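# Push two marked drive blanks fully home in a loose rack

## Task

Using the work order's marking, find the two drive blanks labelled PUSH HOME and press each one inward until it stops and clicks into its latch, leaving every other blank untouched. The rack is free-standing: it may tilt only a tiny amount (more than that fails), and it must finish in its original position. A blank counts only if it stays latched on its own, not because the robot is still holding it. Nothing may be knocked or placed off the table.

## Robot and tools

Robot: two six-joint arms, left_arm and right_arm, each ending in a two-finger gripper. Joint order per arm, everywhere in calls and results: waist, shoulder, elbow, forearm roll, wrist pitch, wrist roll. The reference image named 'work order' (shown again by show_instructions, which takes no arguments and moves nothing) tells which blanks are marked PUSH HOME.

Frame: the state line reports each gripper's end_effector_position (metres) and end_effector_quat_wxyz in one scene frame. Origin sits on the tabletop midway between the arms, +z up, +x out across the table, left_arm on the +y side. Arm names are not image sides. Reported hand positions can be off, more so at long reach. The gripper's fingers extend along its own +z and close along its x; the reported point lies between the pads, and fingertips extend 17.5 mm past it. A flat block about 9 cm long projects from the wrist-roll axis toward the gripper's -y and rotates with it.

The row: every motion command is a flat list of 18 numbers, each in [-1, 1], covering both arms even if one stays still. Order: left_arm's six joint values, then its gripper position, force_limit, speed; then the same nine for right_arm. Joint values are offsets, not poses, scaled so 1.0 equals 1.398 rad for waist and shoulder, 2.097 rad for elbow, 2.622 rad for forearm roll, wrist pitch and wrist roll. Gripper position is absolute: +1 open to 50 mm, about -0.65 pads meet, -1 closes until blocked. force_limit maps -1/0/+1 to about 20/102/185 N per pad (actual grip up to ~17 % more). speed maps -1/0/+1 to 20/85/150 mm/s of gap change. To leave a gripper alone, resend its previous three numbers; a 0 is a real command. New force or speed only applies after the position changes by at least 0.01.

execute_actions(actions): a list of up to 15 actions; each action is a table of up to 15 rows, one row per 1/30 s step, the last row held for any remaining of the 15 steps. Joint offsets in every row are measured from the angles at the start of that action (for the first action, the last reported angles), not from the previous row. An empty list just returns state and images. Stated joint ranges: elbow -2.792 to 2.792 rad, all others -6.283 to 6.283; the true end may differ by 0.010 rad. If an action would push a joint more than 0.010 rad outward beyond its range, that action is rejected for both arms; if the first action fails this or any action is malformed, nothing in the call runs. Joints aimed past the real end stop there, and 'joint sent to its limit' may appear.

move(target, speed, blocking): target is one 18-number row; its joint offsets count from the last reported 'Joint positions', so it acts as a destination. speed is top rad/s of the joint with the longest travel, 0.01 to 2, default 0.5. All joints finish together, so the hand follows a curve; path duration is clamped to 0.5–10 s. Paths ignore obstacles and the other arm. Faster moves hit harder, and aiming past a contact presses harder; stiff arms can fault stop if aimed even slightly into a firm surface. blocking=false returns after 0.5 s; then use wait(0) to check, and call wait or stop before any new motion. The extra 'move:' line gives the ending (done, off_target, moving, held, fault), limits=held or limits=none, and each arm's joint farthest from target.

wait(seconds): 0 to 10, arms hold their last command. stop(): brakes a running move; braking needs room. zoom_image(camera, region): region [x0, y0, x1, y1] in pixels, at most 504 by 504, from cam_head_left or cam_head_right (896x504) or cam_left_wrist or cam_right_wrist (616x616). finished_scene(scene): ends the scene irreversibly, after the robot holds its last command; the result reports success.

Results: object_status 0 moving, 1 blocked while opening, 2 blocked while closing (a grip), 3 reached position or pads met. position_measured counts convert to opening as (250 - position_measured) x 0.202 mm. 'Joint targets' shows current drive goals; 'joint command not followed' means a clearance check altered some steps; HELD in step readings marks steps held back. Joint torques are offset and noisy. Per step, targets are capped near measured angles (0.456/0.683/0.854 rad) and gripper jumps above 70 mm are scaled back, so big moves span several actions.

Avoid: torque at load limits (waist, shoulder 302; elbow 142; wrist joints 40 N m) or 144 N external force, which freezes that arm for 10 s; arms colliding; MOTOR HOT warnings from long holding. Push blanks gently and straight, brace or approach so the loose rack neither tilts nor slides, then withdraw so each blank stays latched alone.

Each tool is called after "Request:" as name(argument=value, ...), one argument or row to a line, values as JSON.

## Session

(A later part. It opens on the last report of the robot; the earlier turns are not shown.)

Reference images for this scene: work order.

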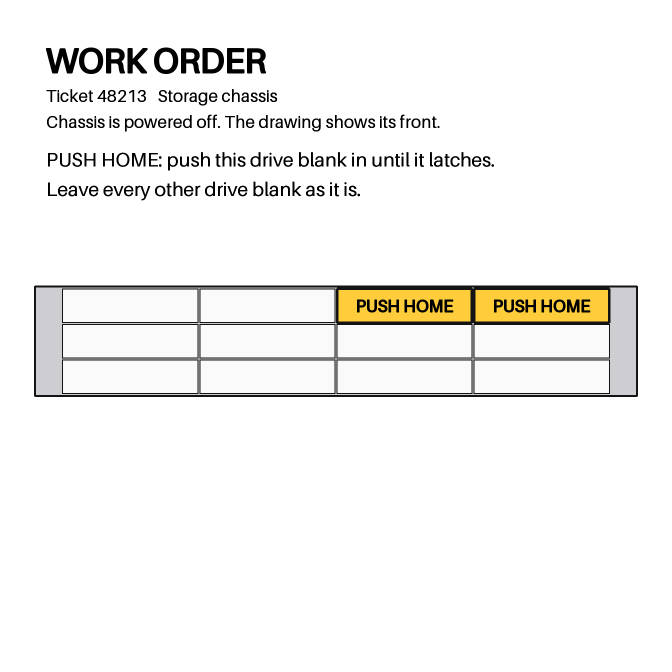

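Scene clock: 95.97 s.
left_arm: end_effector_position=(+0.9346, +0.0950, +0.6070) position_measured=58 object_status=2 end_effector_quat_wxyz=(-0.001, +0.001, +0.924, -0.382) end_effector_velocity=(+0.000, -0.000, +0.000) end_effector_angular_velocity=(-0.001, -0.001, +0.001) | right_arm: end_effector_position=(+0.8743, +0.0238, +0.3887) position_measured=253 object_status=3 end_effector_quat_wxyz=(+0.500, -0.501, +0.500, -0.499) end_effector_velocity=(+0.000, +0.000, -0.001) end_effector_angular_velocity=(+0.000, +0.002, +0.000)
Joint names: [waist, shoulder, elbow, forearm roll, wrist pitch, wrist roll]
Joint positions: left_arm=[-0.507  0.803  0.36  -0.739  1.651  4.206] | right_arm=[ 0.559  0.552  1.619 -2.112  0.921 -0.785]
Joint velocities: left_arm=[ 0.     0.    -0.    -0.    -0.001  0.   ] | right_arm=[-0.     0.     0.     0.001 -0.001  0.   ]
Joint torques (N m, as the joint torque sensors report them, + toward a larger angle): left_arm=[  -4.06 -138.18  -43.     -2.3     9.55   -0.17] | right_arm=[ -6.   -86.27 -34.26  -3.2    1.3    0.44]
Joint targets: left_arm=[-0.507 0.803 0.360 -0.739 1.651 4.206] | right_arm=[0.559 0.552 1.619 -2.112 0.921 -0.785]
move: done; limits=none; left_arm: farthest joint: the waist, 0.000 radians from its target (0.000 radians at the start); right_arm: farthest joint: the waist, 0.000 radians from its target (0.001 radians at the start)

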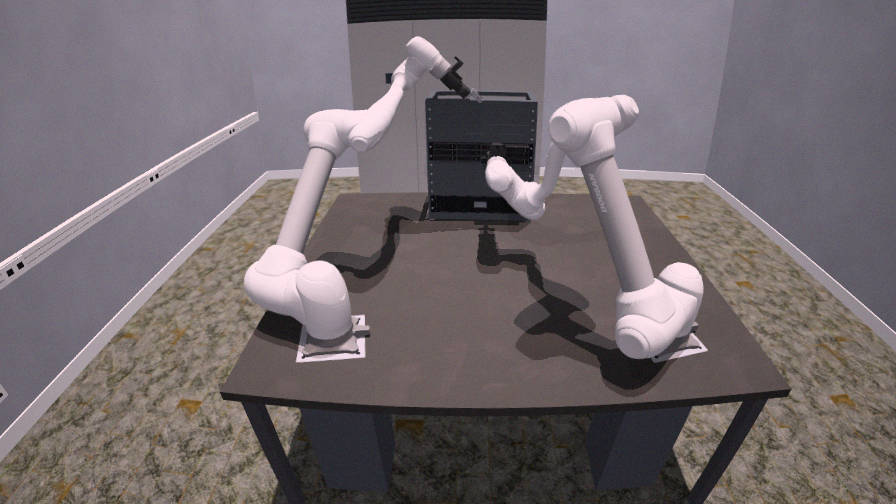

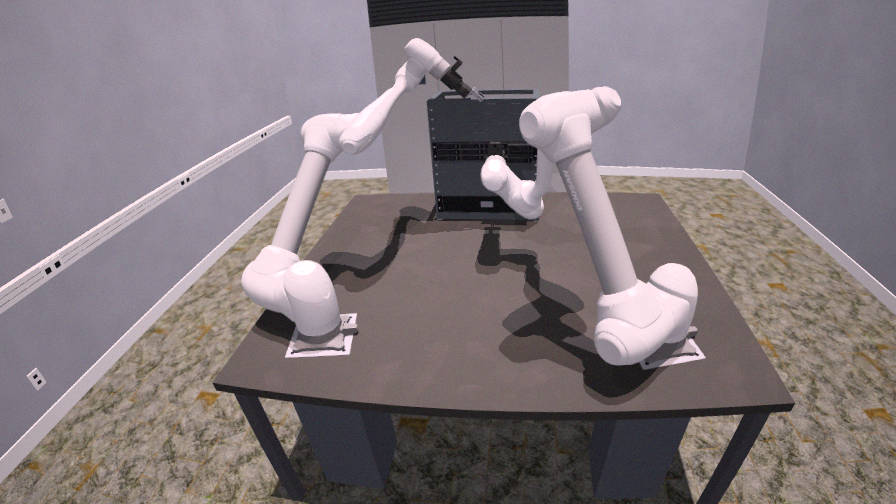

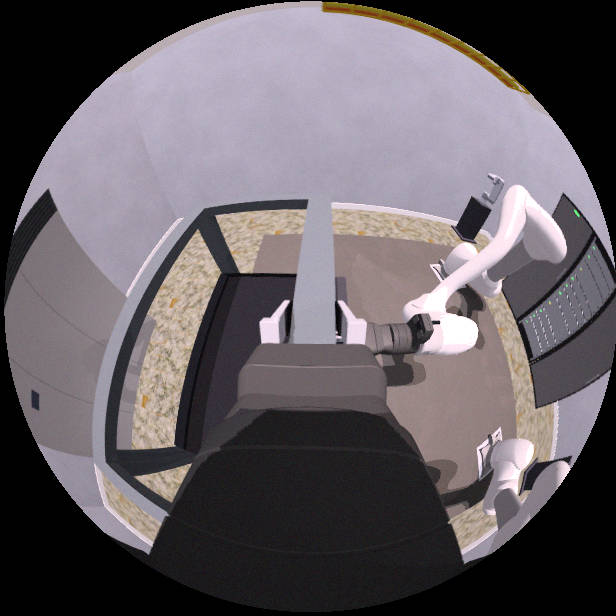

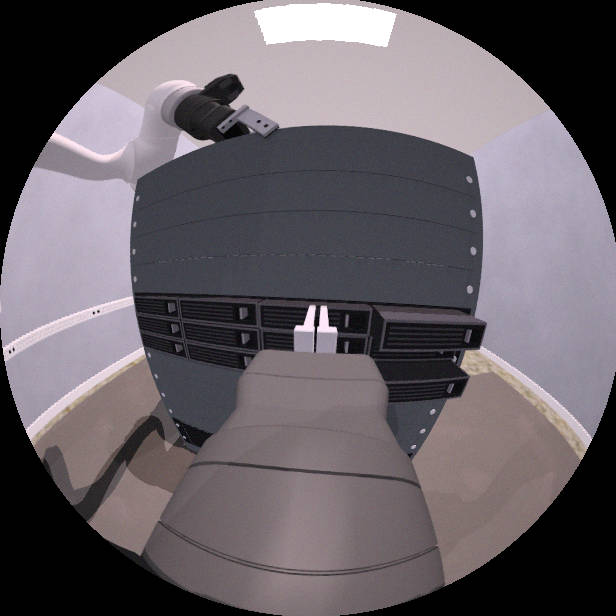

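Request:
move(
  target=[0,0,0,0,0,0,-1,0,-1,-0.00067,0.00064,-0.00071,-0.00015,-0.00039,-0.00008,-1,0,0],
  speed=0.01,
)

Request:
move(
  target=[0,0,0,0,0,0,-1,0,-1,-0.00067,0.00064,-0.00071,-0.00015,-0.00039,-0.00008,-1,0,0],
  speed=0.01,
)

Scene clock: 101.27 s.
left_arm: end_effector_position=(+0.9346, +0.0950, +0.6070) position_measured=58 object_status=2 end_effector_quat_wxyz=(-0.001, +0.001, +0.924, -0.382) end_effector_velocity=(-0.000, -0.000, +0.001) end_effector_angular_velocity=(-0.000, -0.001, +0.001) | right_arm: end_effector_position=(+0.8753, +0.0237, +0.3886) position_measured=253 object_status=3 end_effector_quat_wxyz=(+0.500, -0.501, +0.500, -0.499) end_effector_velocity=(-0.000, -0.000, -0.001) end_effector_angular_velocity=(+0.001, +0.001, -0.001)
Joint names: [waist, shoulder, elbow, forearm roll, wrist pitch, wrist roll]
Joint positions: left_arm=[-0.507  0.803  0.36  -0.739  1.651  4.206] | right_arm=[ 0.558  0.553  1.618 -2.113  0.92  -0.786]
Joint velocities: left_arm=[-0.    -0.    -0.001  0.    -0.    -0.001] | right_arm=[-0.     0.     0.     0.001  0.     0.001]
Joint torques (N m, as the joint torque sensors report them, + toward a larger angle): left_arm=[  -4.92 -138.79  -42.93   -2.54    9.5    -0.23] | right_arm=[ -6.08 -88.97 -34.6   -3.42   1.51   0.18]
Joint targets: left_arm=[-0.507 0.803 0.360 -0.739 1.651 4.206] | right_arm=[0.558 0.553 1.618 -2.113 0.920 -0.786]
move: done; limits=none; left_arm: farthest joint: the waist, 0.000 radians from its target (0.000 radians at the start); right_arm: farthest joint: the waist, 0.000 radians from its target (0.001 radians at the start)

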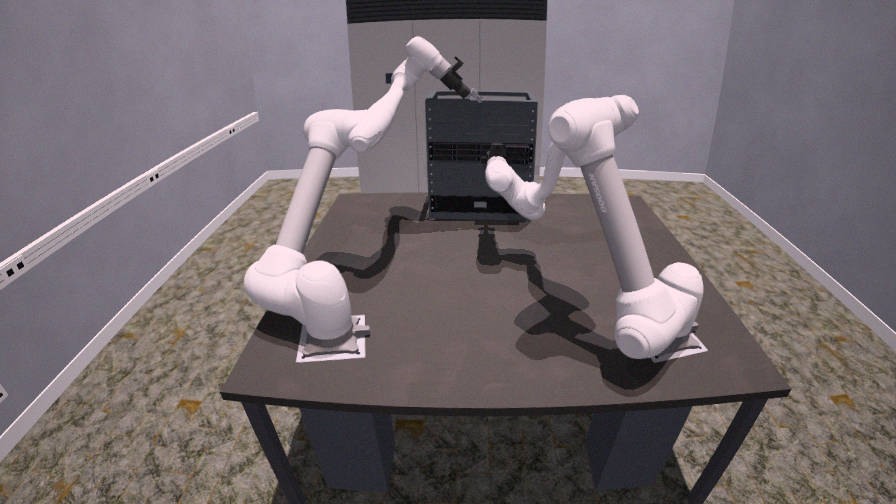

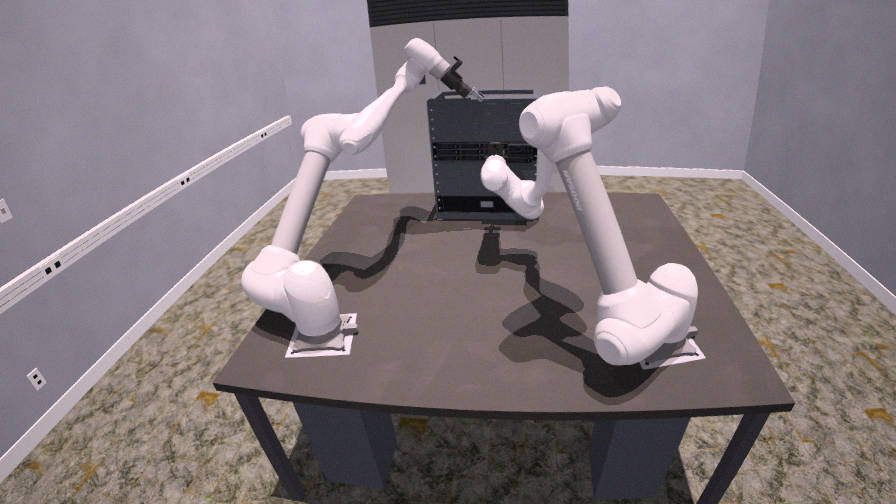

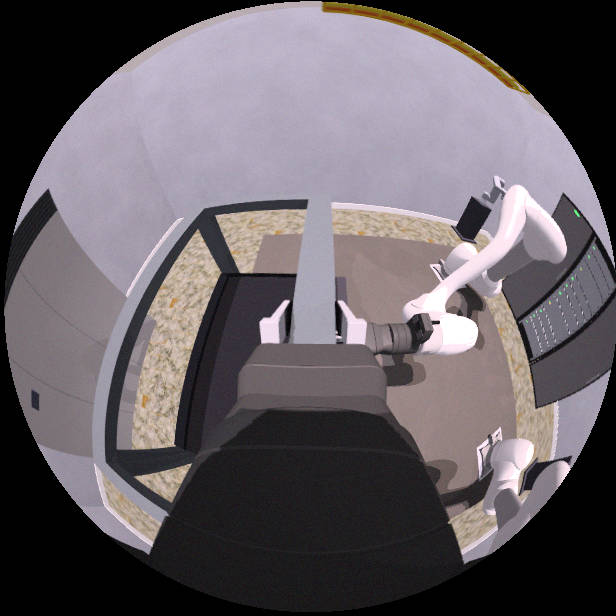

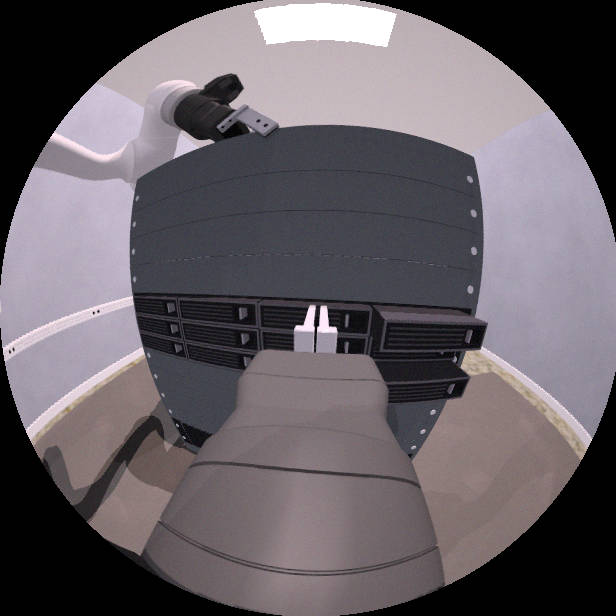

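Scene clock: 101.97 s.
left_arm: end_effector_position=(+0.9346, +0.0950, +0.6070) position_measured=58 object_status=2 end_effector_quat_wxyz=(-0.001, +0.001, +0.924, -0.382) end_effector_velocity=(+0.000, +0.000, +0.001) end_effector_angular_velocity=(-0.001, -0.002, +0.001) | right_arm: end_effector_position=(+0.8763, +0.0237, +0.3886) position_measured=253 object_status=3 end_effector_quat_wxyz=(+0.500, -0.501, +0.500, -0.499) end_effector_velocity=(-0.000, -0.000, -0.000) end_effector_angular_velocity=(-0.000, +0.000, -0.000)
Joint names: [waist, shoulder, elbow, forearm roll, wrist pitch, wrist roll]
Joint positions: left_arm=[-0.507  0.803  0.36  -0.739  1.651  4.206] | right_arm=[ 0.557  0.554  1.616 -2.113  0.919 -0.786]
Joint velocities: left_arm=[ 0.    -0.    -0.001  0.    -0.002  0.   ] | right_arm=[-0.     0.     0.001  0.     0.     0.   ]
Joint torques (N m, as the joint torque sensors report them, + toward a larger angle): left_arm=[  -5.9  -139.49  -42.85   -2.14    9.5    -0.41] | right_arm=[ -6.69 -87.56 -34.48  -3.17   1.41   0.19]
Joint targets: left_arm=[-0.507 0.803 0.360 -0.739 1.651 4.206] | right_arm=[0.557 0.554 1.616 -2.113 0.919 -0.786]
move: done; limits=none; left_arm: farthest joint: the waist, 0.000 radians from its target (0.000 radians at the start); right_arm: farthest joint: the waist, 0.000 radians from its target (0.001 radians at the start)

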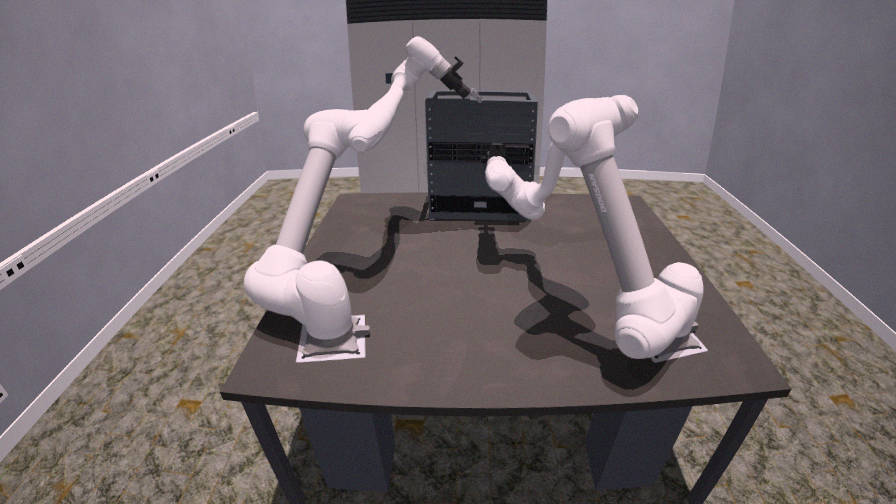

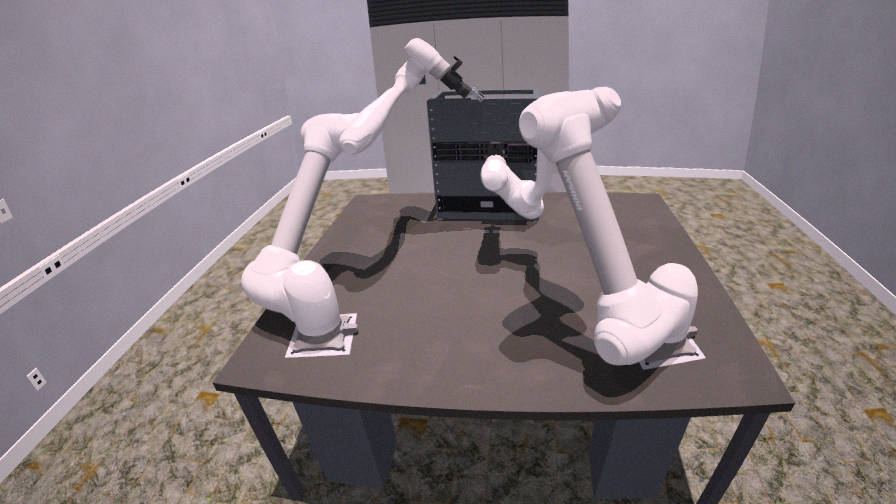

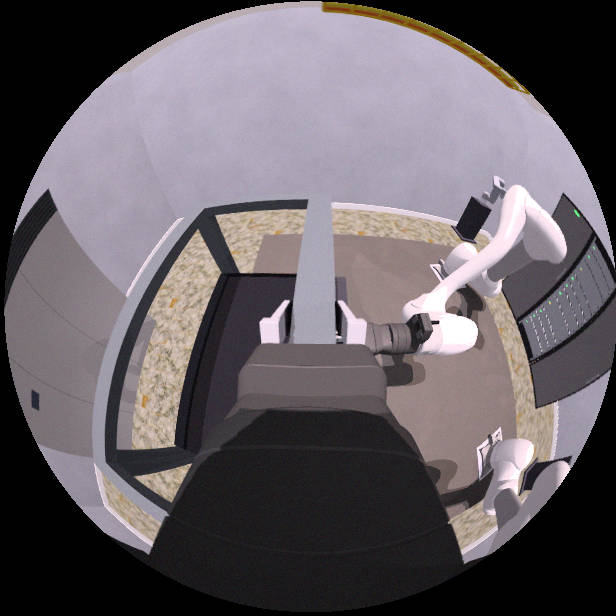

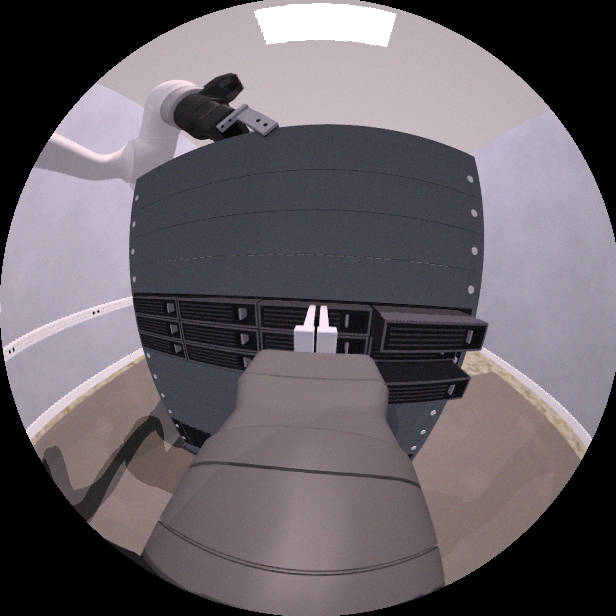

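Request:
move(
  target=[0,0,0,0,0,0,-1,0,-1,-0.00067,0.00064,-0.00071,-0.00015,-0.00039,-0.00008,-1,0,0],
  speed=0.01,
)

Request:
move(
  target=[0,0,0,0,0,0,-1,0,-1,-0.00067,0.00064,-0.00071,-0.00015,-0.00039,-0.00008,-1,0,0],
  speed=0.01,
)

Request:
zoom_image(
  camera="cam_right_wrist",
  region=[190,240,430,380],
)

Scene clock: 103.97 s.
left_arm: end_effector_position=(+0.9346, +0.0950, +0.6070) position_measured=58 object_status=2 end_effector_quat_wxyz=(-0.001, +0.001, +0.924, -0.382) end_effector_velocity=(-0.000, +0.000, +0.000) end_effector_angular_velocity=(-0.000, +0.002, +0.001) | right_arm: end_effector_position=(+0.8773, +0.0236, +0.3885) position_measured=253 object_status=3 end_effector_quat_wxyz=(+0.500, -0.501, +0.500, -0.499) end_effector_velocity=(+0.000, +0.000, -0.000) end_effector_angular_velocity=(+0.001, +0.001, +0.001)
Joint names: [waist, shoulder, elbow, forearm roll, wrist pitch, wrist roll]
Joint positions: left_arm=[-0.507  0.803  0.36  -0.739  1.651  4.206] | right_arm=[ 0.557  0.555  1.615 -2.113  0.918 -0.786]
Joint velocities: left_arm=[ 0.    -0.     0.    -0.001  0.    -0.002] | right_arm=[-0.    -0.    -0.     0.    -0.001  0.   ]
Joint torques (N m, as the joint torque sensors report them, + toward a larger angle): left_arm=[  -3.04 -139.06  -43.16   -2.31    9.37   -0.17] | right_arm=[ -6.55 -87.25 -34.76  -3.57   1.4    0.33]
Joint targets: left_arm=[-0.507 0.803 0.360 -0.739 1.651 4.206] | right_arm=[0.557 0.555 1.615 -2.113 0.918 -0.786]
move: done; limits=none; left_arm: farthest joint: the waist, 0.000 radians from its target (0.000 radians at the start); right_arm: farthest joint: the waist, 0.000 radians from its target (0.001 radians at the start)

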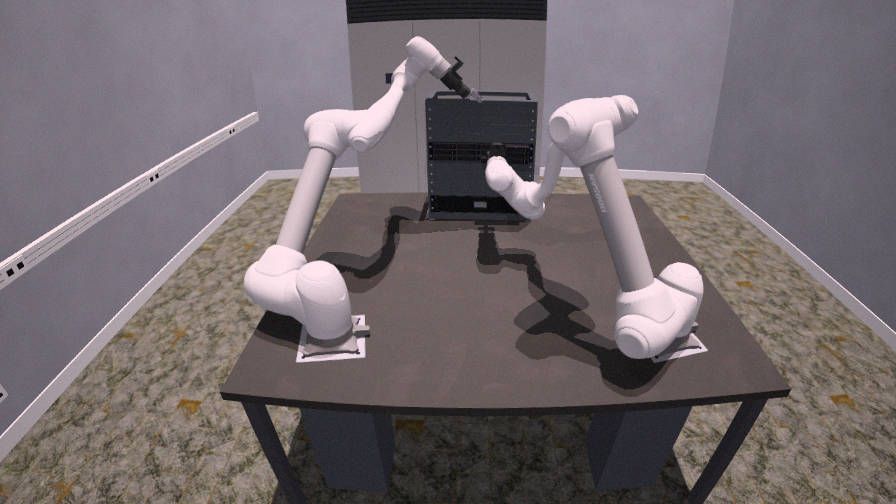

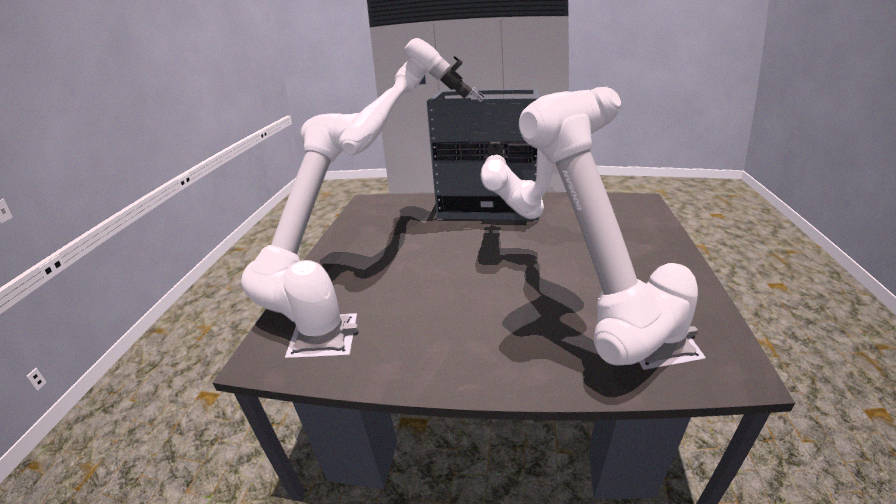

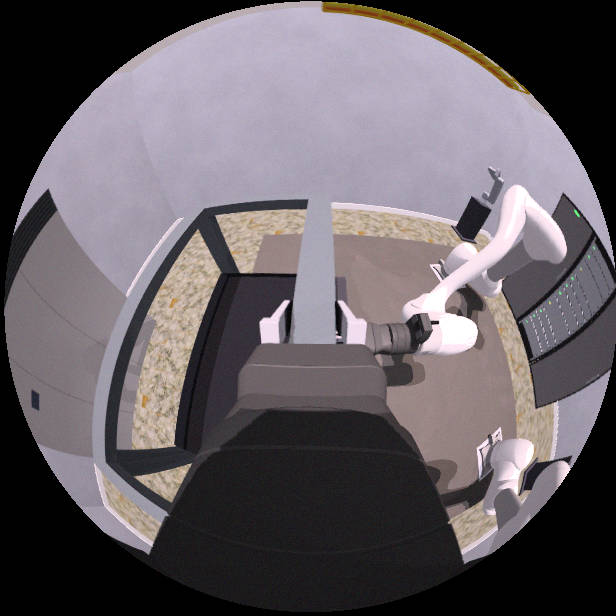

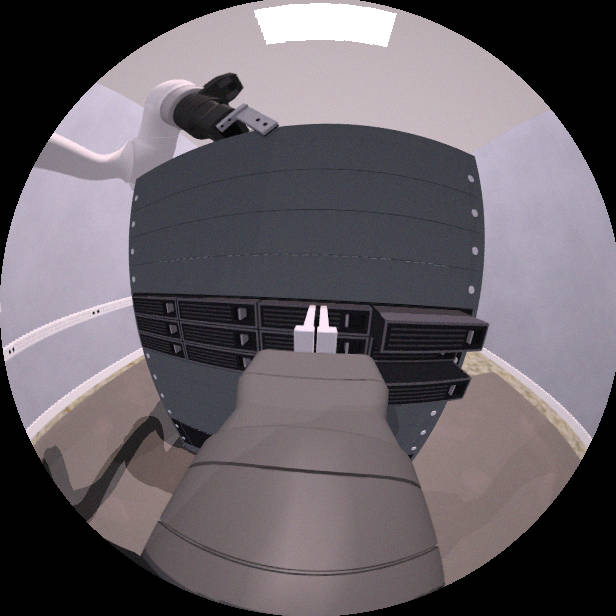

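Scene clock: 104.67 s.
left_arm: end_effector_position=(+0.9347, +0.0950, +0.6070) position_measured=58 object_status=2 end_effector_quat_wxyz=(-0.001, +0.001, +0.924, -0.382) end_effector_velocity=(+0.000, +0.000, -0.000) end_effector_angular_velocity=(+0.000, +0.002, +0.001) | right_arm: end_effector_position=(+0.8783, +0.0236, +0.3885) position_measured=253 object_status=3 end_effector_quat_wxyz=(+0.500, -0.501, +0.500, -0.499) end_effector_velocity=(+0.001, +0.000, +0.001) end_effector_angular_velocity=(+0.001, +0.000, -0.000)
Joint names: [waist, shoulder, elbow, forearm roll, wrist pitch, wrist roll]
Joint positions: left_arm=[-0.507  0.803  0.36  -0.739  1.651  4.206] | right_arm=[ 0.556  0.555  1.613 -2.114  0.917 -0.786]
Joint velocities: left_arm=[ 0.     0.     0.    -0.     0.    -0.001] | right_arm=[-0.     0.    -0.001  0.001 -0.001 -0.   ]
Joint torques (N m, as the joint torque sensors report them, + toward a larger angle): left_arm=[  -8.53 -139.49  -41.69   -2.92   12.32   -0.07] | right_arm=[-23.26 -78.12 -42.86  -3.78  -1.06   0.3 ]
Joint targets: left_arm=[-0.507 0.803 0.360 -0.739 1.651 4.206] | right_arm=[0.556 0.555 1.613 -2.114 0.917 -0.786]
move: done; limits=none; left_arm: farthest joint: the waist, 0.000 radians from its target (0.000 radians at the start); right_arm: farthest joint: the waist, 0.000 radians from its target (0.000 radians at the start)

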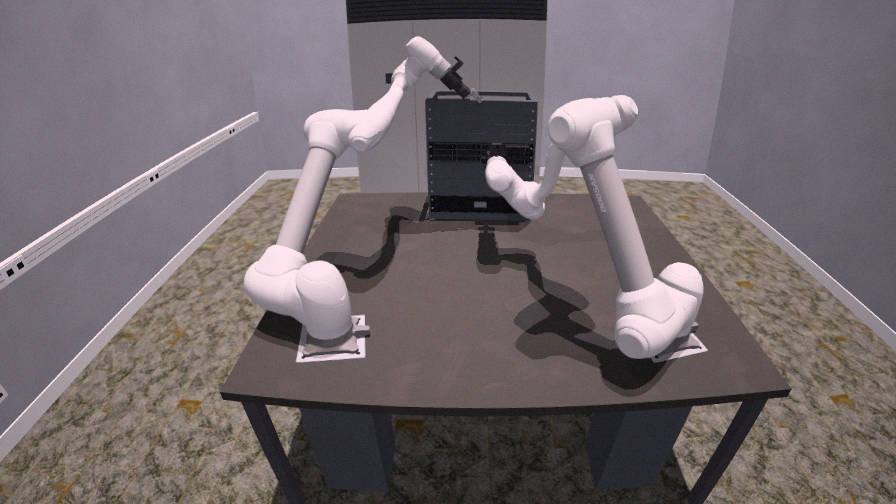

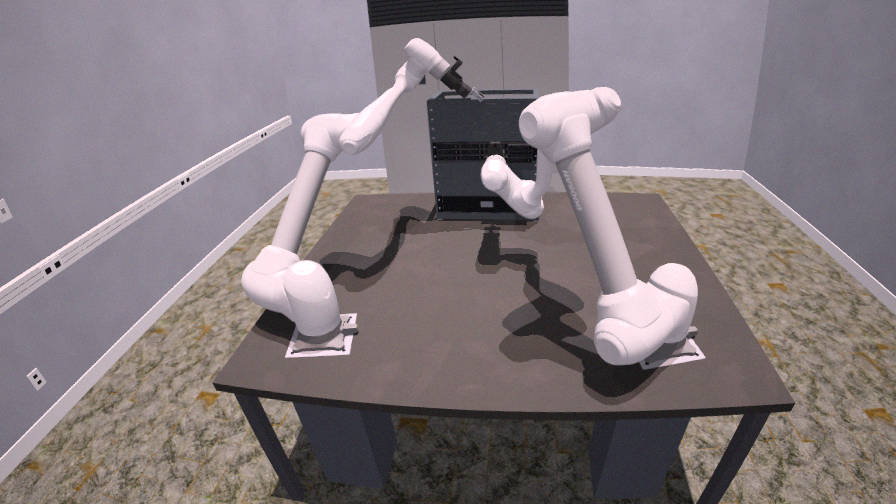

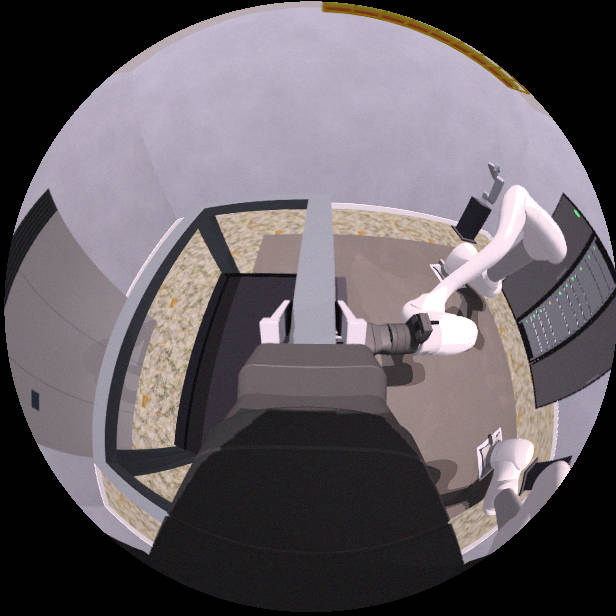

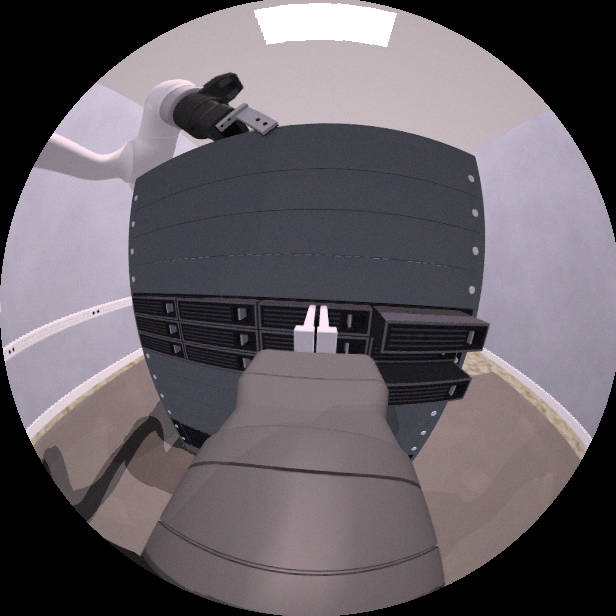

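Region (190, 240, 430, 380) of cam_right_wrist's 616x616 image, scaled by 2.100, with more detail than that image has; it fills the top 294 rows of this view, and the rest is white.

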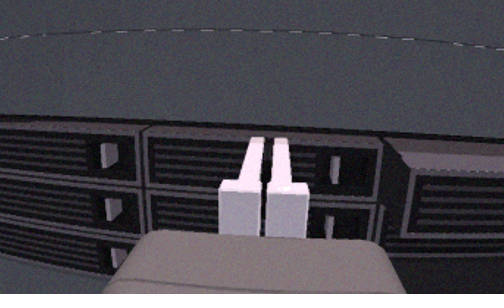

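Request:
move(
  target=[0,0,0,0,0,0,-1,0,-1,0.0450,-0.0437,0.0491,0.0112,0.0249,-0.0047,-1,0,0],
  speed=0.15,
)

Request:
move(
  target=[0,0,0,0,0,0,-1,0,-1,-0.0780,-0.0710,0.0762,-0.0515,-0.0144,-0.0452,-1,0,0],
  speed=0.2,
)

Request:
zoom_image(
  camera="cam_right_wrist",
  region=[130,220,490,430],
)

Scene clock: 111.93 s.
left_arm: end_effector_position=(+0.9347, +0.0950, +0.6070) position_measured=58 object_status=2 end_effector_quat_wxyz=(-0.001, +0.001, +0.924, -0.382) end_effector_velocity=(-0.000, +0.000, +0.001) end_effector_angular_velocity=(-0.000, +0.000, +0.000) | right_arm: end_effector_position=(+0.8099, +0.0243, +0.3884) position_measured=253 object_status=3 end_effector_quat_wxyz=(+0.493, -0.508, +0.494, -0.505) end_effector_velocity=(-0.000, +0.000, -0.001) end_effector_angular_velocity=(-0.001, +0.001, +0.001)
Joint names: [waist, shoulder, elbow, forearm roll, wrist pitch, wrist roll]
Joint positions: left_arm=[-0.507  0.803  0.36  -0.739  1.651  4.206] | right_arm=[ 0.619  0.494  1.716 -2.084  0.982 -0.799]
Joint velocities: left_arm=[ 0.    -0.    -0.    -0.     0.001 -0.001] | right_arm=[-0.     0.     0.001 -0.001 -0.001 -0.   ]
Joint torques (N m, as the joint torque sensors report them, + toward a larger angle): left_arm=[  -2.21 -138.22  -43.36   -2.22    8.32   -0.31] | right_arm=[  1.33 -85.66 -34.48  -4.3    2.     0.17]
Joint targets: left_arm=[-0.507 0.803 0.360 -0.739 1.651 4.206] | right_arm=[0.619 0.494 1.716 -2.084 0.982 -0.799]
move: done; limits=none; left_arm: farthest joint: the waist, 0.000 radians from its target (0.000 radians at the start); right_arm: farthest joint: the waist, 0.000 radians from its target (0.063 radians at the start)

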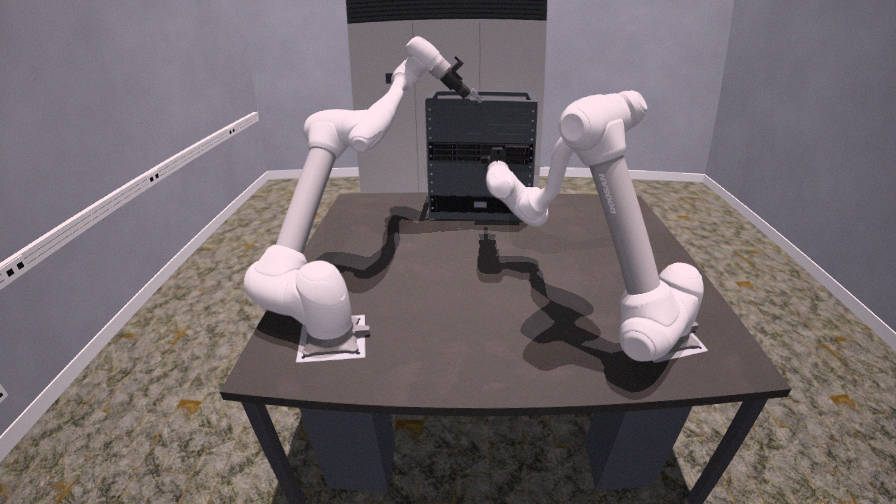

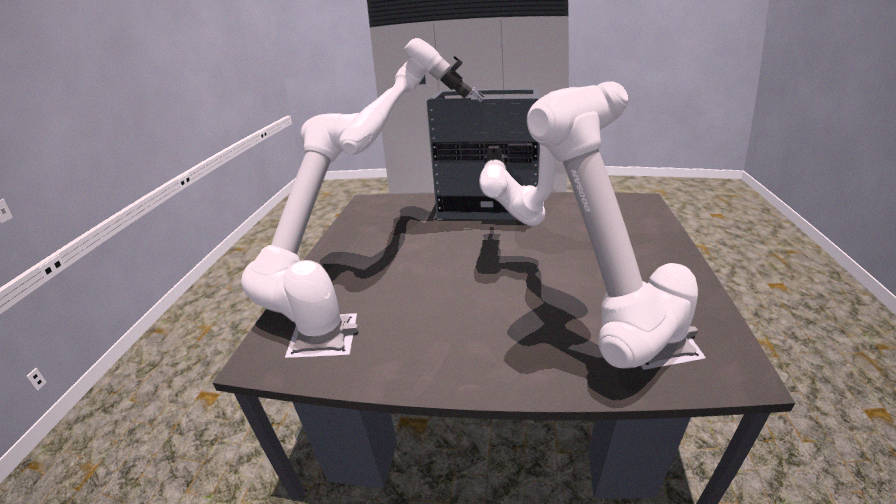

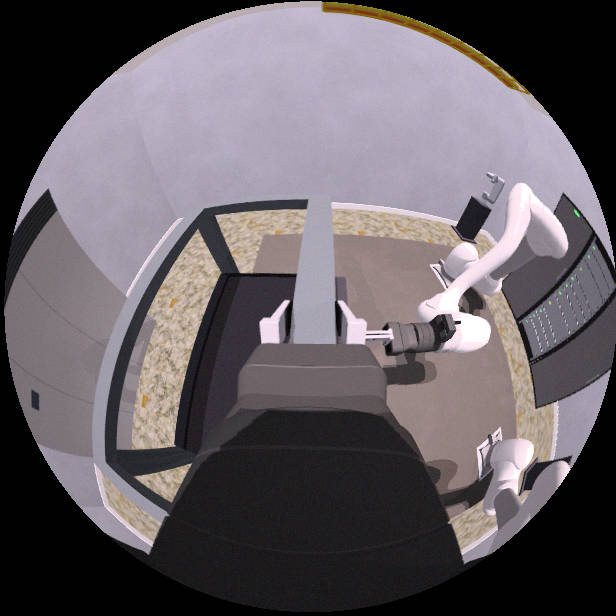

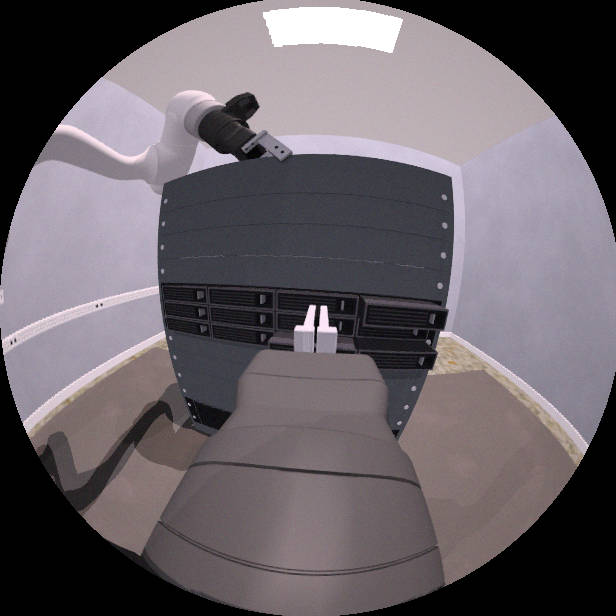

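Scene clock: 113.03 s.
left_arm: end_effector_position=(+0.9347, +0.0950, +0.6070) position_measured=58 object_status=2 end_effector_quat_wxyz=(-0.001, +0.001, +0.924, -0.382) end_effector_velocity=(-0.000, -0.000, +0.001) end_effector_angular_velocity=(-0.000, -0.001, +0.000) | right_arm: end_effector_position=(+0.8099, -0.0758, +0.3875) position_measured=253 object_status=3 end_effector_quat_wxyz=(-0.430, +0.562, -0.431, +0.560) end_effector_velocity=(-0.000, +0.000, -0.001) end_effector_angular_velocity=(-0.000, +0.001, +0.001)
Joint names: [waist, shoulder, elbow, forearm roll, wrist pitch, wrist roll]
Joint positions: left_arm=[-0.507  0.803  0.36  -0.739  1.651  4.206] | right_arm=[ 0.51   0.395  1.876 -2.219  0.944 -0.917]
Joint velocities: left_arm=[-0.    -0.    -0.001  0.    -0.001 -0.   ] | right_arm=[-0.     0.     0.    -0.    -0.001  0.   ]
Joint torques (N m, as the joint torque sensors report them, + toward a larger angle): left_arm=[  -2.35 -136.94  -43.02   -2.09    8.08   -0.09] | right_arm=[ -0.19 -74.65 -32.79  -4.17   2.36   0.34]
Joint targets: left_arm=[-0.507 0.803 0.360 -0.739 1.651 4.206] | right_arm=[0.510 0.395 1.876 -2.219 0.944 -0.917]
move: done; limits=none; left_arm: farthest joint: the waist, 0.000 radians from its target (0.000 radians at the start); right_arm: farthest joint: the waist, 0.000 radians from its target (0.109 radians at the start)

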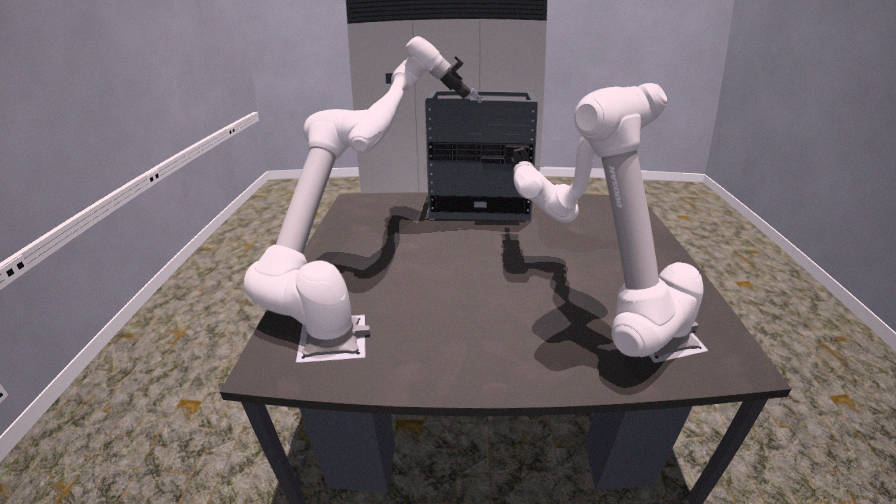

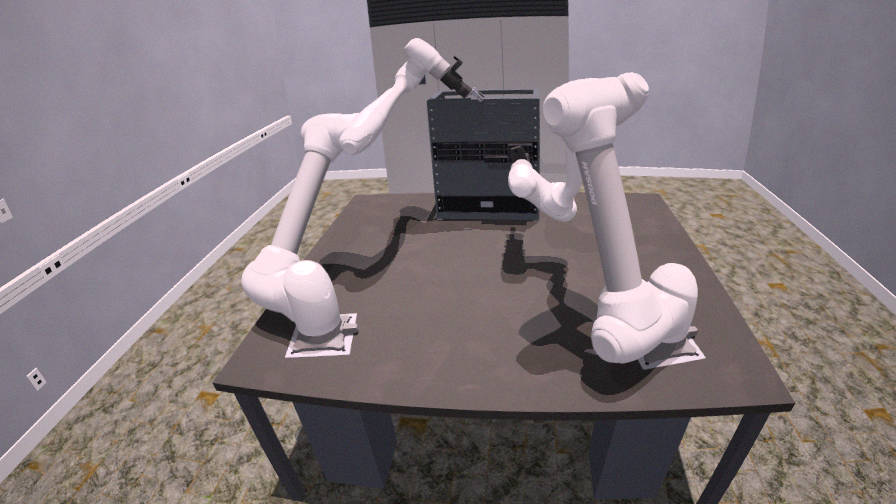

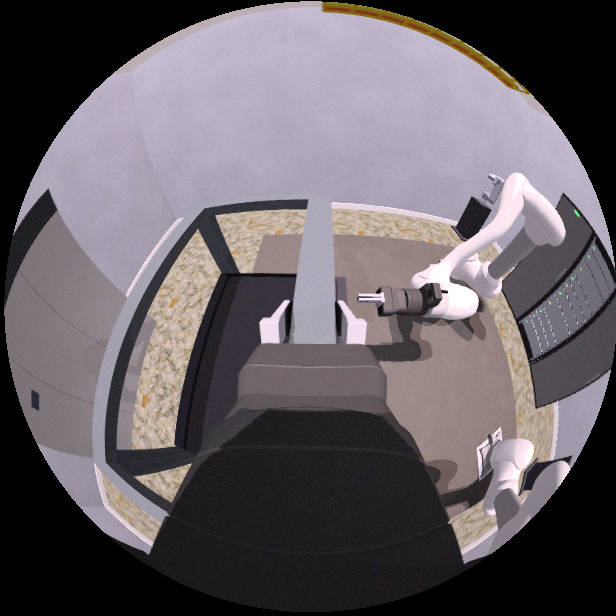

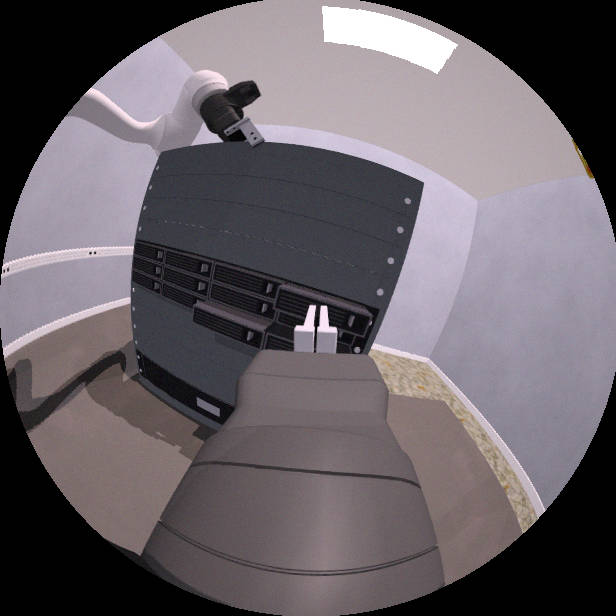

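Region (130, 220, 490, 430) of cam_right_wrist's 616x616 image, scaled by 1.400, with more detail than that image has; it fills the top 294 rows of this view, and the rest is white.

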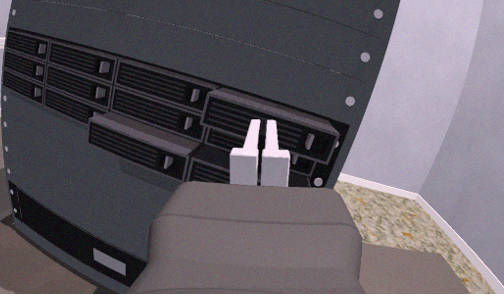

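Request:
move(
  target=[0,0,0,0,0,0,-1,0,-1,0,0,0,0,0,0.0999,-1,0,0],
  speed=0.4,
)

Request:
zoom_image(
  camera="cam_right_wrist",
  region=[130,220,490,430],
)

Scene clock: 116.53 s.
left_arm: end_effector_position=(+0.9347, +0.0950, +0.6070) position_measured=58 object_status=2 end_effector_quat_wxyz=(-0.001, +0.001, +0.924, -0.382) end_effector_velocity=(-0.000, -0.000, -0.000) end_effector_angular_velocity=(+0.000, +0.000, -0.001) | right_arm: end_effector_position=(+0.8099, -0.0823, +0.3883) position_measured=253 object_status=3 end_effector_quat_wxyz=(+0.499, -0.501, +0.501, -0.499) end_effector_velocity=(-0.000, -0.000, +0.001) end_effector_angular_velocity=(-0.000, -0.002, -0.001)
Joint names: [waist, shoulder, elbow, forearm roll, wrist pitch, wrist roll]
Joint positions: left_arm=[-0.507  0.803  0.36  -0.739  1.651  4.206] | right_arm=[ 0.51   0.395  1.876 -2.219  0.944 -0.655]
Joint velocities: left_arm=[-0.     0.     0.    -0.     0.     0.001] | right_arm=[-0.    -0.     0.    -0.     0.002 -0.   ]
Joint torques (N m, as the joint torque sensors report them, + toward a larger angle): left_arm=[  -4.63 -138.5   -44.49   -2.27    8.08   -0.16] | right_arm=[  0.58 -73.4  -33.14  -4.26   2.36   0.51]
Joint targets: left_arm=[-0.507 0.803 0.360 -0.739 1.651 4.206] | right_arm=[0.510 0.395 1.876 -2.219 0.944 -0.655]
move: done; limits=none; left_arm: farthest joint: the waist, 0.000 radians from its target (0.000 radians at the start); right_arm: farthest joint: the waist, 0.000 radians from its target (0.000 radians at the start)

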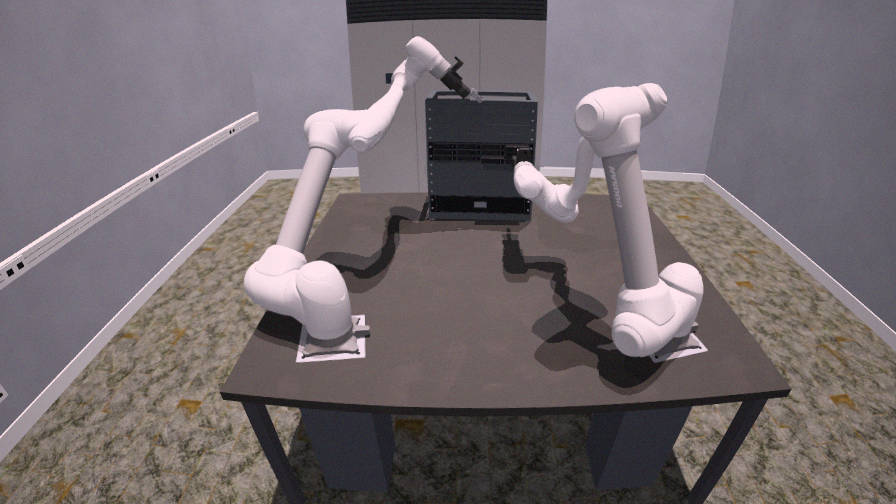

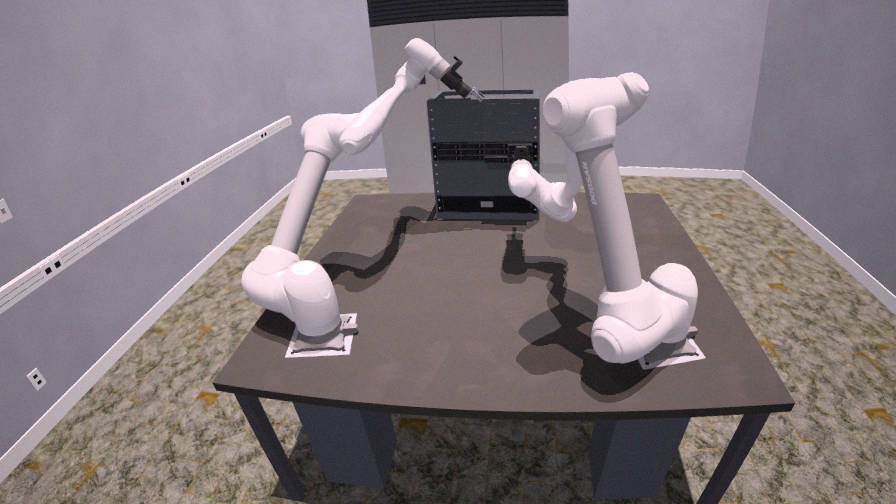

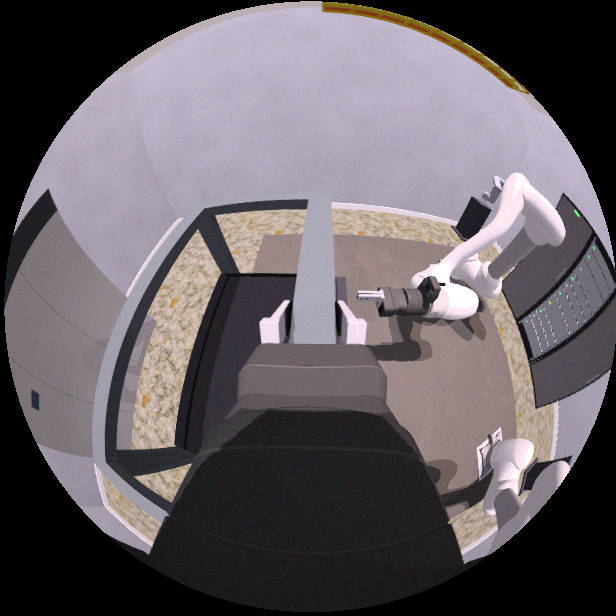

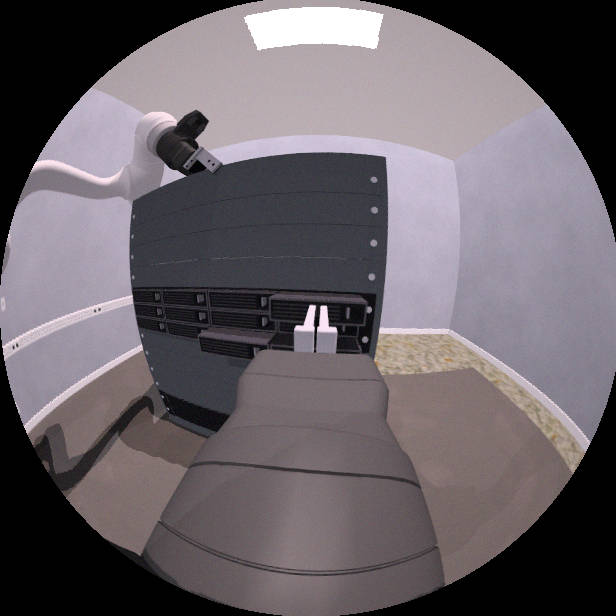

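Region (130, 220, 490, 430) of cam_right_wrist's 616x616 image, scaled by 1.400, with more detail than that image has; it fills the top 294 rows of this view, and the rest is white.

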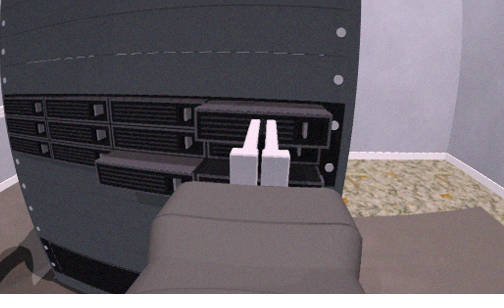

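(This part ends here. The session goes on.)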